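## Task

Use three of the four blocks to spell "YES": each must sit entirely on the mat, in one straight, tightly spaced line, so that seen from the robot's base the top-face letters read left to right and none is upside down or sideways. The remaining block must end up off the mat. The arrangement must stay put without the robot holding anything, and the gripper must release and pull away at the end.

## Robot and tools

Robot: a single UR7e-type six-joint arm with a two-finger parallel gripper (50 mm maximum gap). The fingers point along the gripper's +z axis and close along its x axis. end_effector_position is the midpoint between the finger pads; the fingertips extend 17.5 mm past it. A flat plate sticks out roughly 9 cm toward the gripper's -y side and rotates with it, so watch it near blocks.

Frame: everything is in the scene frame. The origin is on the table surface right under the arm's base, +z is up, and +y is on the left when facing along +x. Positions are in metres, orientation is a quaternion written w first (qw, qx, qy, qz). "Left to right as seen from the base" means the word runs from +y toward -y, with letter tops pointing toward +x (away from the base).

The row: every motion command uses one row of 10 numbers, in this order: x, y, z, qw, qx, qy, qz, position, force_limit, speed. The first seven are an absolute target pose for the gripper, not an offset. The last three are finger settings, each from -1 to 1. position: +1 fully open, about -0.65 pads touching, -1 means close until something stops the fingers (use this to grip). force_limit: pad force per finger, about 20 N at -1, 102 N at 0, 185 N at +1. speed: finger gap rate, 20 mm/s at -1, 85 at 0, 150 at +1. Always resend the intended quaternion; the reported one may have drifted.

Tools:
- execute_actions: argument actions is a list holding zero or one item. Empty list: just reports state (with pictures). An item {"rows": [...], "steps": n} runs up to 15 control steps of 1/30 s, one row per step, the last row repeated if rows run out (default 15 steps, minimum 4). An item {"steps": n} without rows is a wait of up to 300 steps counted from the previous result. Optional pictures: true adds camera images. Targets more than 0.6 m from the last reported position along any gripper axis are refused. Each step the command is clipped to 100 mm and 16 degrees from the measured pose, so large jumps need several calls.
- move: target is one row as above; the gripper follows a straight path there. speed is in m/s, 0.002 to 0.5 (default 0.25; rotation up to twice that in rad/s). stop_force (optional, 9 to 40 N) halts the path when the wrist sensor feels that much extra push against the direction of travel, then backs off 2 steps; use it only with slow speeds for touching down, never on a move that rotates, and omit it when lifting off something you press on. The path does not avoid obstacles.
- wait: seconds from 0 to 10; the robot gets nothing new.
- zoom_image: camera is cam_high, cam_low or cam_wrist; region is [x0, y0, x1, y1] in pixels, at most 504 by 504. Images are 896x504 (cam_high, cam_low) and 616x616 (cam_wrist, fisheye).
- read_manual: only licence texts; no motion.
- finished_scene: scene is 1 or 2; ends and grades that scene and starts the next. Irreversible.

Results: the state line gives gripper position, quaternion and velocities. "Hand target" shows where the controller is currently heading. HELD marks steps where the clearance check withheld the row; "pose unreachable" means it altered or blocked the command. A move result adds a "move:" line with its ending: done, contact (stop_force triggered), off_target, moving, held or fault, plus limits (paced = target clipped; held = some steps blocked, after which the arm may surge) and distance from target. object_status: 0 moving, 1 blocked while opening, 2 blocked while closing (a proper grip), 3 reached requested position or pads met (usually nothing held). After sending -1, confirm 2. Opening width is about (250 - position_measured) x 0.202 mm. Fingers only accept new force or speed after a position change of at least 0.01. Wrist force and torque are in gripper axes, noisy by a few newtons and saturating near 50 N.

Sequence per block: move above it with the fingers open and aligned across the block, descend slowly, close with -1 and check status 2, lift, carry, rotate about z so the letter ends upright for the base view, lower gently onto the mat, open, and rise. Place the three word blocks close and in line; put the spare block on the table off the mat. Finally open and retreat clear.

Avoid: knocking anything off the table (fails the task), dropping or slamming blocks, and driving into the table or blocks. The arm is stiff: pressing even slightly past contact can cause a stop; forces of 150 N or joint loads at their limit (26 N m on wrist joints) freeze the arm for 10 s. Holding loads heats motors; at 85 °C the brakes engage until cooled. Occasional brief tugs on held items or pushes on loose ones may occur, so recheck positions with the cameras.

Each tool is called in YAML: its name, and indented under it one key for each argument.

## Session

execute_actions:
  actions: []

Scene clock: 0.00 s of 7600.00 s.
end_effector_position=(+0.8459, +0.2575, +0.3749) position_measured=3 object_status=3 end_effector_quat_wxyz=(+0.729, -0.414, +0.498, -0.221) end_effector_velocity=(+0.000, -0.000, -0.000) end_effector_angular_velocity=(+0.000, +0.000, -0.001)
Joint positions: [-0.012 -0.383  1.272 -4.488 -1.289 -2.286]
Joint velocities: [-0.     0.001 -0.    -0.    -0.001  0.   ]
Motor temperatures (°C, as the motors report them): [27 26 25 40 31 31]
Wrist force (N, on the end effector, along its own x y z axes, offset not removed): no reading
Wrist torque (N m, same axes, about the end effector's origin, offset not removed): no reading
Hand target: +0.846, +0.258, +0.375; +0.729, -0.414, +0.498, -0.221

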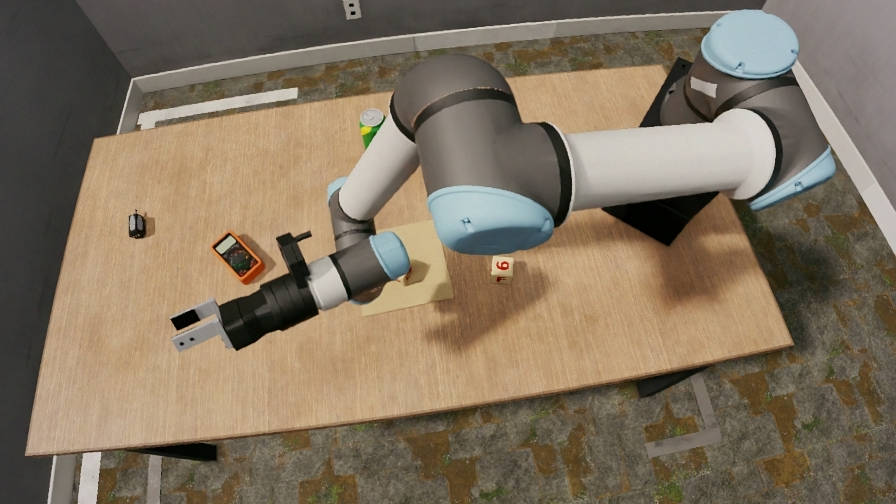

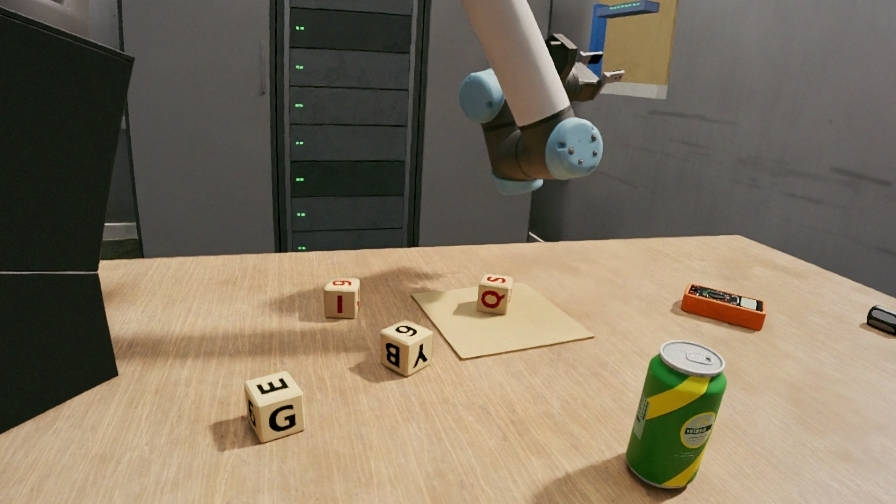

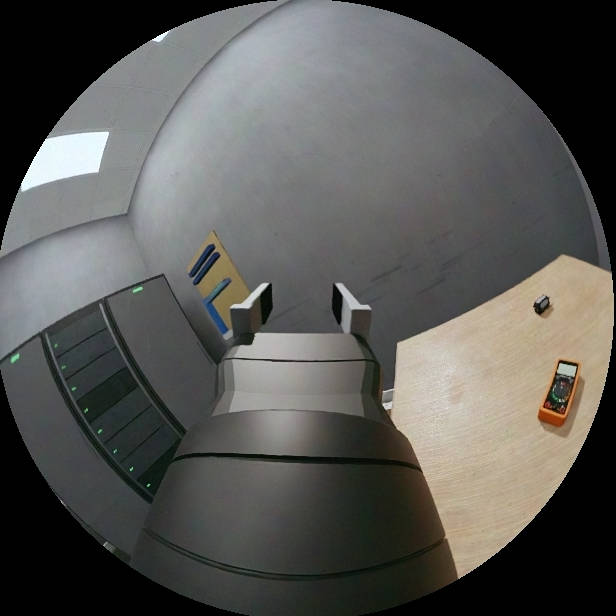

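move:
  target: [0.5,0.1,0.38,0,0.7071,-0.7071,0,1,0,0]
  speed: 0.4

Scene clock: 3.53 s of 7600.00 s.
end_effector_position=(+0.4997, +0.0997, +0.3799) position_measured=3 object_status=3 end_effector_quat_wxyz=(-0.000, +0.707, -0.707, +0.000) end_effector_velocity=(-0.001, -0.000, -0.001) end_effector_angular_velocity=(-0.001, +0.008, -0.000)
Joint positions: [-0.339 -1.691  2.243 -2.263 -1.299 -3.403]
Joint velocities: [ 0.001  0.002 -0.004  0.009 -0.003 -0.001]
Motor temperatures (°C, as the motors report them): [27 26 25 40 31 31]
Wrist force (N, on the end effector, along its own x y z axes, offset not removed): [-0.2 0.1 -1.8]
Wrist torque (N m, same axes, about the end effector's origin, offset not removed): [-0.26 0.11 0.02]
Hand target: +0.500, +0.100, +0.380; +0.000, +0.707, -0.707, -0.000
Off the commanded pose: 0.000 m, 0 deg.
Kept back: nothing.
move: done

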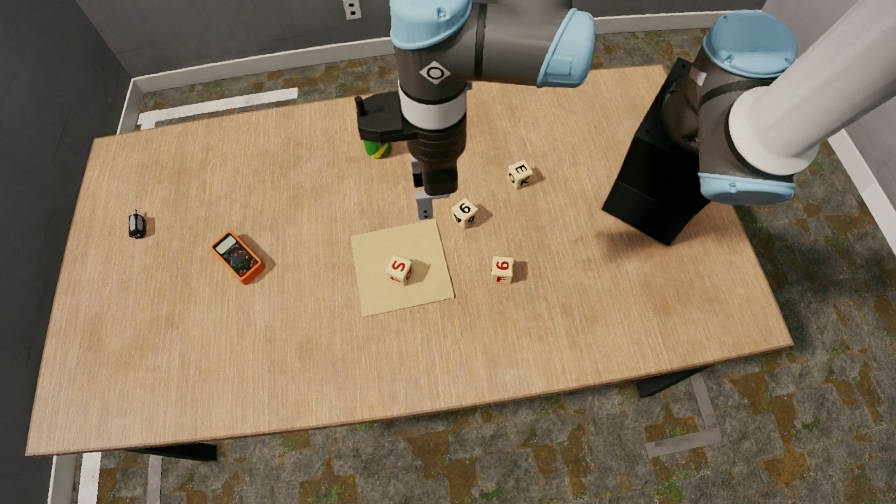

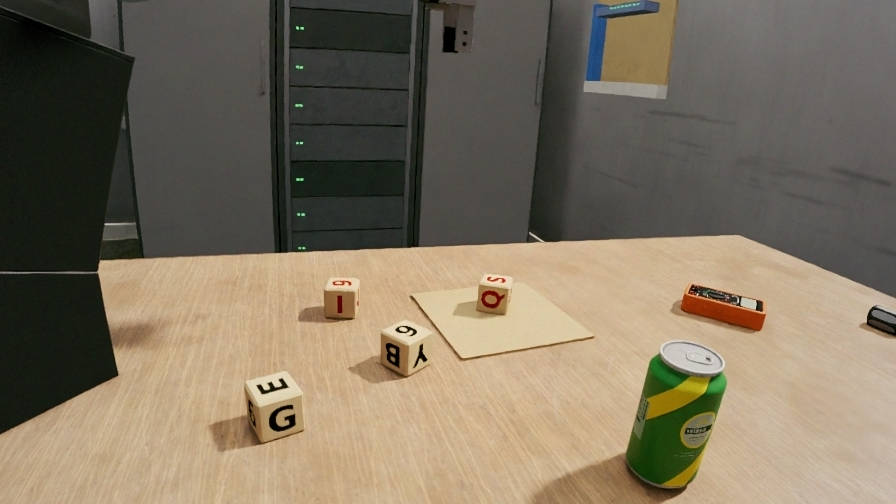

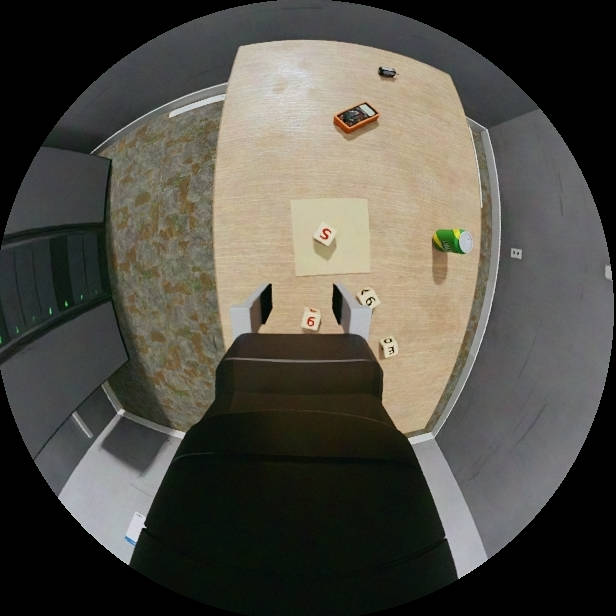

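move:
  target: [0.5,0.0,0.2,0,0.7071,-0.7071,0,1,0,0]
  speed: 0.4

zoom_image:
  camera: "cam_wrist"
  region: [150,100,450,400]

zoom_image:
  camera: "cam_high"
  region: [330,140,570,330]

Scene clock: 5.10 s of 7600.00 s.
end_effector_position=(+0.5001, +0.0001, +0.2003) position_measured=3 object_status=3 end_effector_quat_wxyz=(-0.000, +0.707, -0.707, -0.000) end_effector_velocity=(+0.000, -0.000, -0.002) end_effector_angular_velocity=(-0.001, +0.000, +0.001)
Joint positions: [-0.442 -1.15   2.325 -2.857 -1.286 -3.508]
Joint velocities: [ 0.001  0.005 -0.002 -0.004 -0.001  0.   ]
Motor temperatures (°C, as the motors report them): [27 26 25 40 31 31]
Wrist force (N, on the end effector, along its own x y z axes, offset not removed): [-0.8 1.0 -2.2]
Wrist torque (N m, same axes, about the end effector's origin, offset not removed): [-0.07 0.29 0.14]
Hand target: +0.500, +0.000, +0.200; -0.000, +0.707, -0.707, -0.000
Off the commanded pose: 0.000 m, 0 deg.
Kept back: nothing.
move: done

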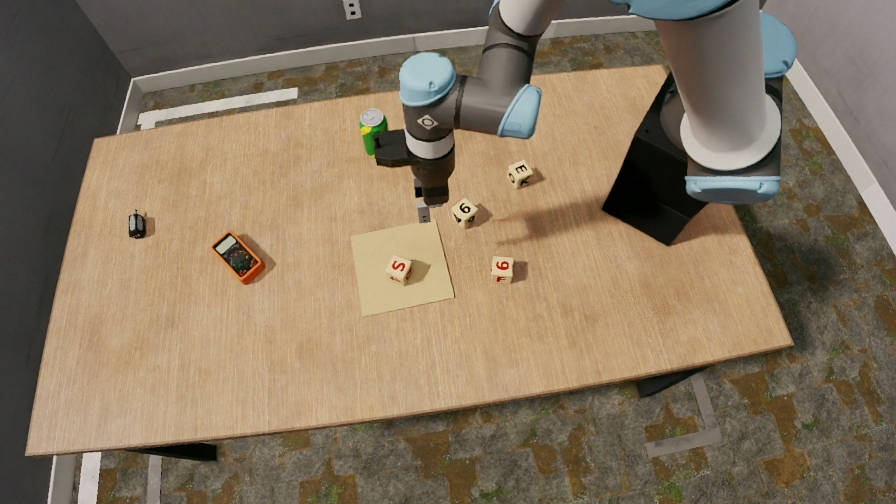

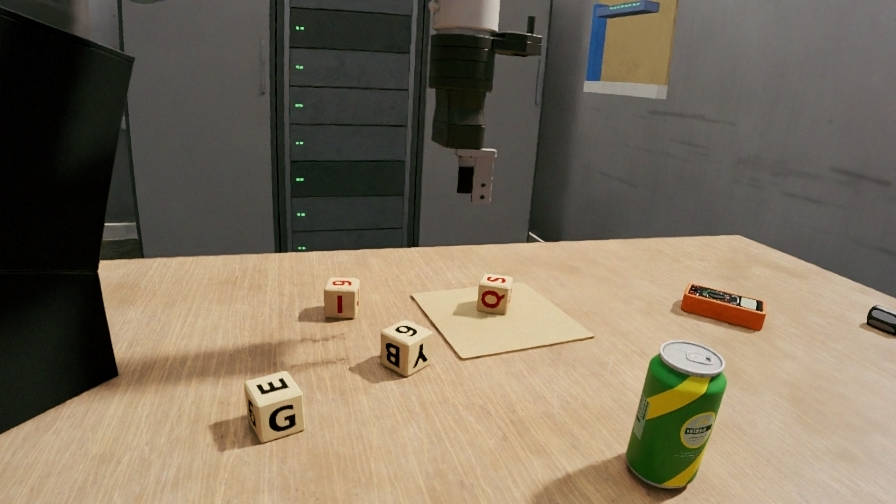

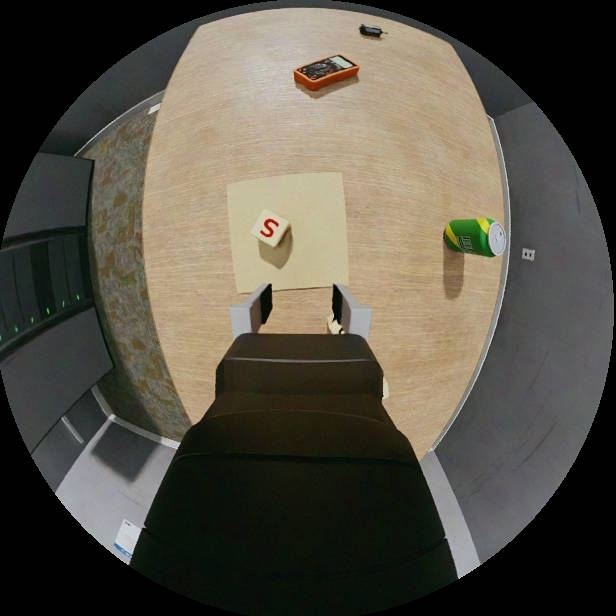

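Region (150, 100, 450, 400) of cam_wrist's 616x616 image, scaled by 1.680, with more detail than that image has.

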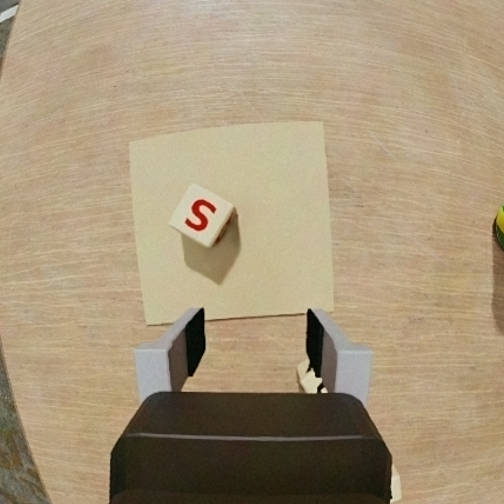

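Region (330, 140, 570, 330) of cam_high's 896x504 image, scaled by 2.100, with more detail than that image has; it fills the top 399 rows of this view, and the rest is white.

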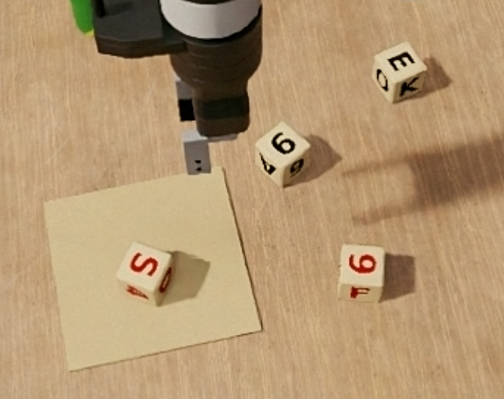

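move:
  target: [0.571,0.048,0.09,0,0.972,-0.233,0,1,0,0]
  speed: 0.4

zoom_image:
  camera: "cam_wrist"
  region: [200,180,400,380]

Scene clock: 8.03 s of 7600.00 s.
end_effector_position=(+0.5709, +0.0480, +0.0901) position_measured=3 object_status=3 end_effector_quat_wxyz=(+0.000, +0.972, -0.233, +0.000) end_effector_velocity=(+0.000, +0.001, -0.001) end_effector_angular_velocity=(+0.003, +0.000, +0.006)
Joint positions: [-0.281 -0.805  2.016 -2.937 -1.307 -4.443]
Joint velocities: [ 0.001  0.002 -0.002  0.001  0.003 -0.006]
Motor temperatures (°C, as the motors report them): [27 26 25 40 31 31]
Wrist force (N, on the end effector, along its own x y z axes, offset not removed): [-0.2 1.7 -1.6]
Wrist torque (N m, same axes, about the end effector's origin, offset not removed): [0.12 0.19 -0.11]
Hand target: +0.571, +0.048, +0.090; +0.000, +0.972, -0.233, +0.000
Off the commanded pose: 0.000 m, 0 deg.
Kept back: nothing.
move: done

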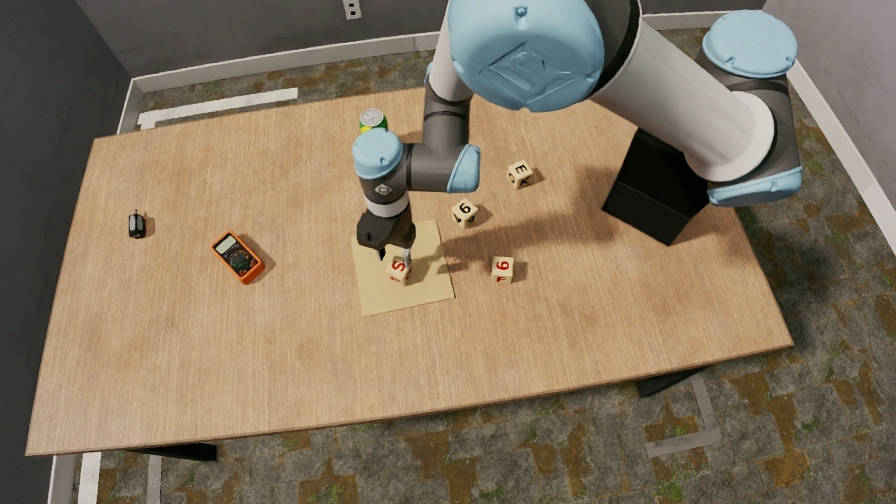

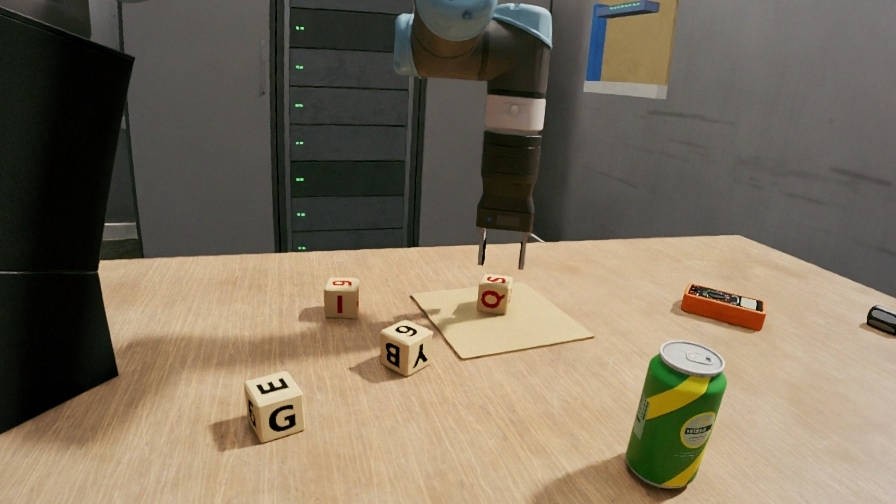

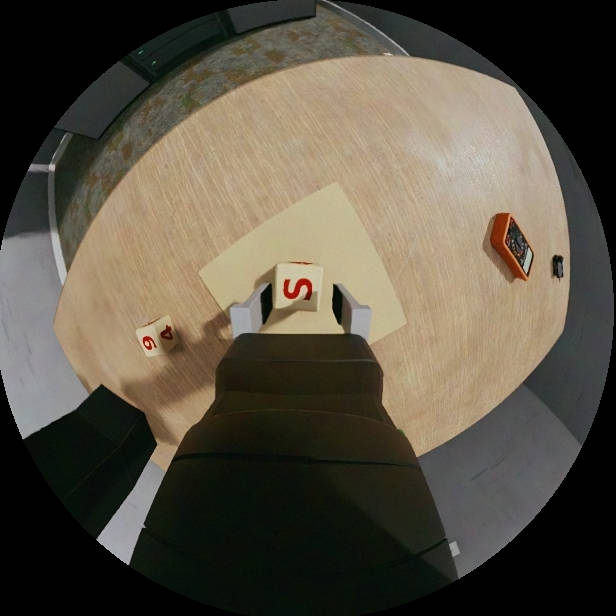

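Region (200, 180, 400, 380) of cam_wrist's 616x616 image, scaled by 2.520, with more detail than that image has.

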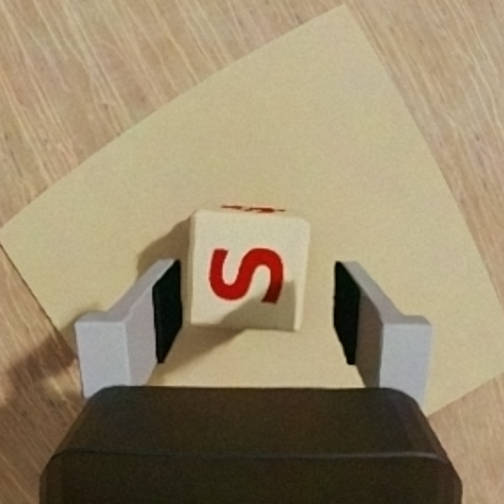

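move:
  target: [0.5684,0.0495,0.07,0,0.966,-0.259,0,1,0,0]

move:
  target: [0.5684,0.0495,0.027,0,0.966,-0.259,0,1,0,0]
  speed: 0.1

move:
  target: [0.5684,0.0495,0.027,0,0.966,-0.259,0,-1,-0.5,0]

Scene clock: 9.20 s of 7600.00 s.
end_effector_position=(+0.5684, +0.0495, +0.0701) position_measured=3 object_status=3 end_effector_quat_wxyz=(-0.000, +0.966, -0.259, -0.000) end_effector_velocity=(-0.000, -0.000, -0.001) end_effector_angular_velocity=(-0.001, +0.001, -0.004)
Joint positions: [-0.269 -0.757  2.005 -2.978 -1.309 -4.378]
Joint velocities: [ 0.001  0.003 -0.001 -0.002 -0.001  0.005]
Motor temperatures (°C, as the motors report them): [27 26 25 40 31 31]
Wrist force (N, on the end effector, along its own x y z axes, offset not removed): [-0.9 1.1 -2.5]
Wrist torque (N m, same axes, about the end effector's origin, offset not removed): [0.11 0.24 0.01]
Hand target: +0.568, +0.049, +0.070; +0.000, +0.966, -0.259, +0.000
Off the commanded pose: 0.000 m, 0 deg.
Kept back: nothing.
move: done

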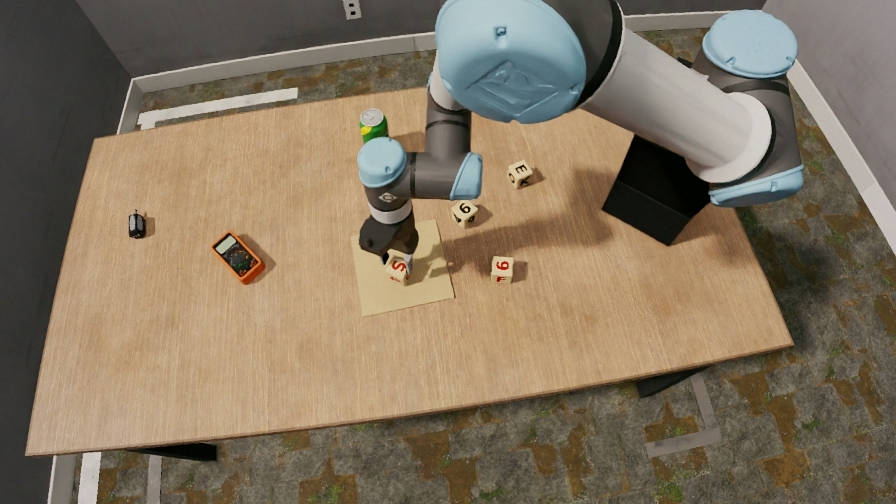

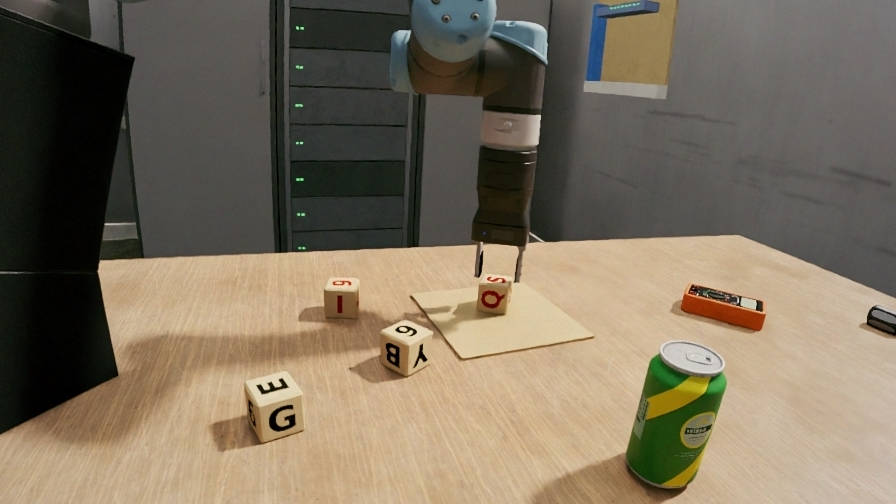

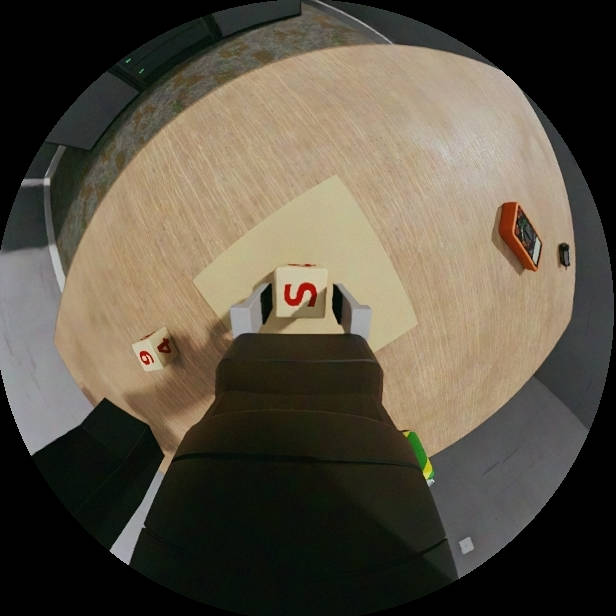

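Scene clock: 10.07 s of 7600.00 s.
end_effector_position=(+0.5684, +0.0495, +0.0271) position_measured=3 object_status=3 end_effector_quat_wxyz=(+0.000, +0.966, -0.259, +0.000) end_effector_velocity=(-0.000, +0.000, -0.001) end_effector_angular_velocity=(+0.001, +0.001, -0.001)
Joint positions: [-0.249 -0.648  1.95  -3.038 -1.312 -4.357]
Joint velocities: [ 0.001  0.004 -0.002 -0.     0.001  0.001]
Motor temperatures (°C, as the motors report them): [27 26 25 40 31 31]
Wrist force (N, on the end effector, along its own x y z axes, offset not removed): [0.1 0.9 -1.2]
Wrist torque (N m, same axes, about the end effector's origin, offset not removed): [-0.03 0.05 0.06]
Hand target: +0.568, +0.050, +0.027; +0.000, +0.966, -0.259, +0.000
Off the commanded pose: 0.000 m, 0 deg.
Kept back: nothing.
move: done

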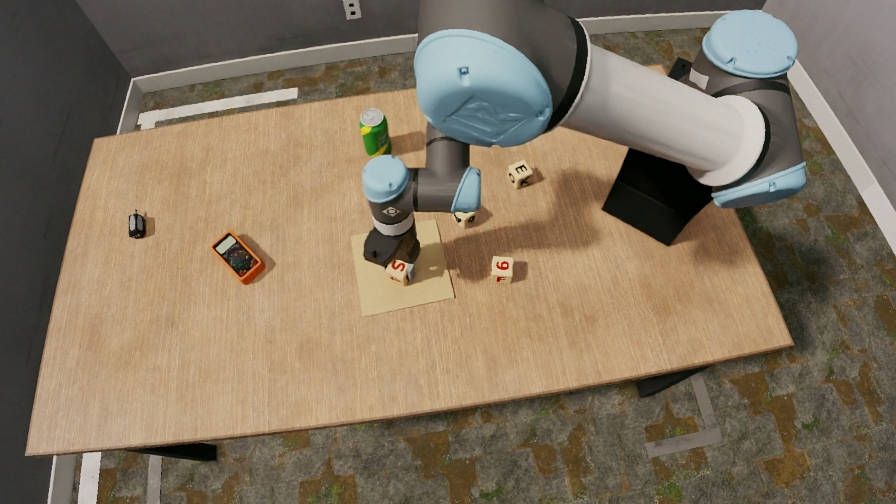

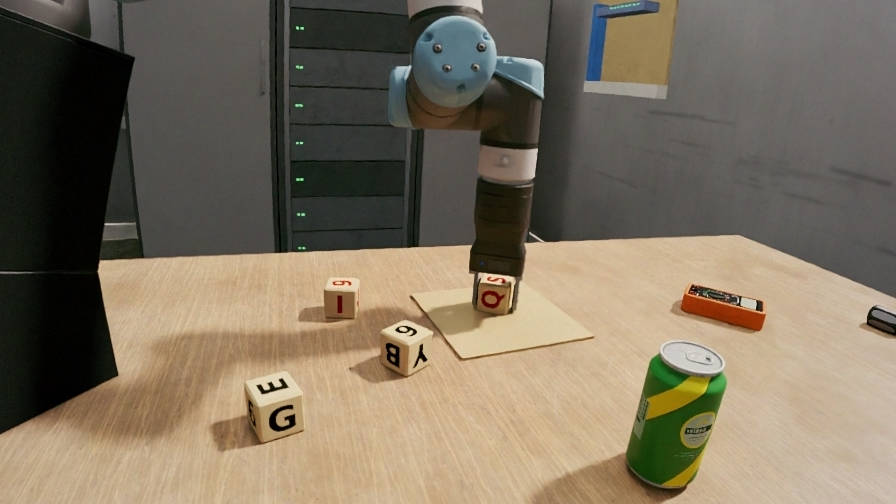

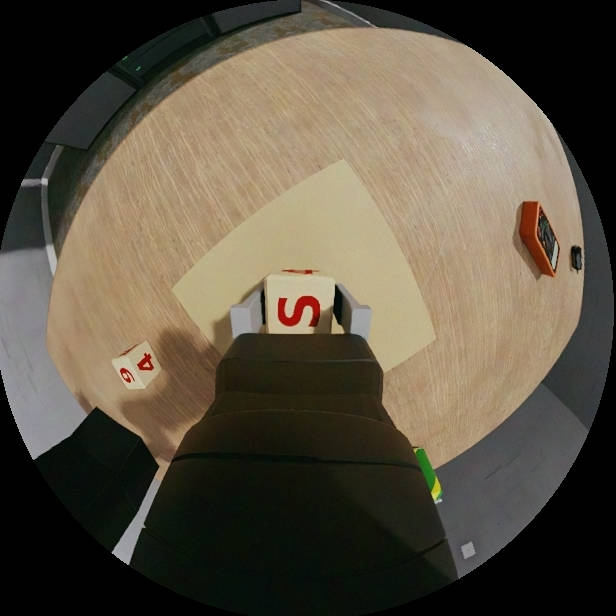

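Scene clock: 10.77 s of 7600.00 s.
end_effector_position=(+0.5684, +0.0495, +0.0270) position_measured=33 object_status=2 end_effector_quat_wxyz=(+0.000, +0.966, -0.259, +0.000) end_effector_velocity=(+0.000, -0.000, +0.000) end_effector_angular_velocity=(-0.002, -0.002, +0.000)
Joint positions: [-0.249 -0.647  1.95  -3.038 -1.312 -4.357]
Joint velocities: [-0.    -0.     0.001 -0.002 -0.002  0.   ]
Motor temperatures (°C, as the motors report them): [27 26 25 40 31 31]
Wrist force (N, on the end effector, along its own x y z axes, offset not removed): [-1.5 2.4 -10.0]
Wrist torque (N m, same axes, about the end effector's origin, offset not removed): [-0.03 -0.06 0.00]
Hand target: +0.568, +0.050, +0.027; +0.000, +0.966, -0.259, -0.000
Off the commanded pose: 0.000 m, 0 deg.
Kept back: nothing.
move: done

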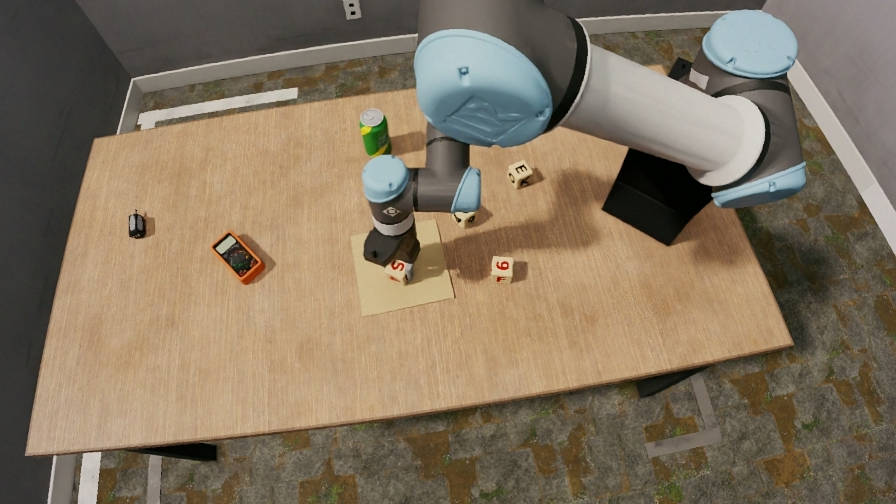

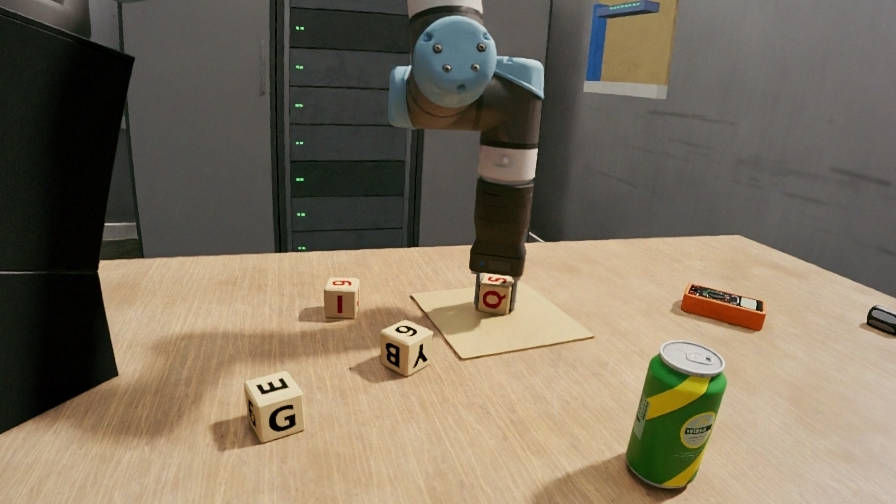

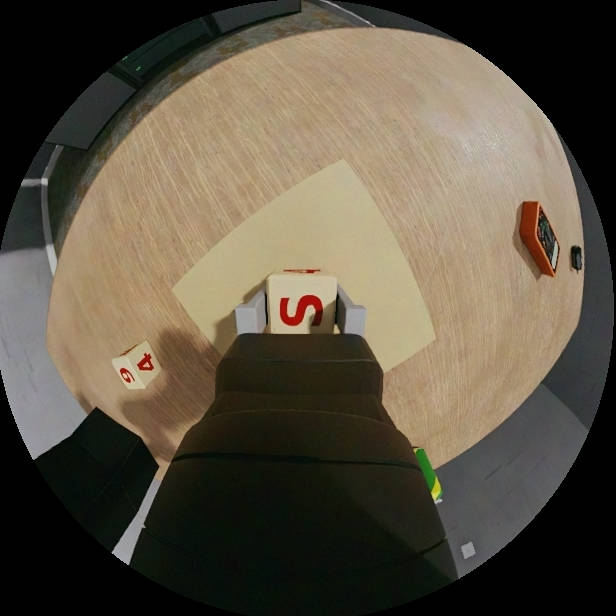

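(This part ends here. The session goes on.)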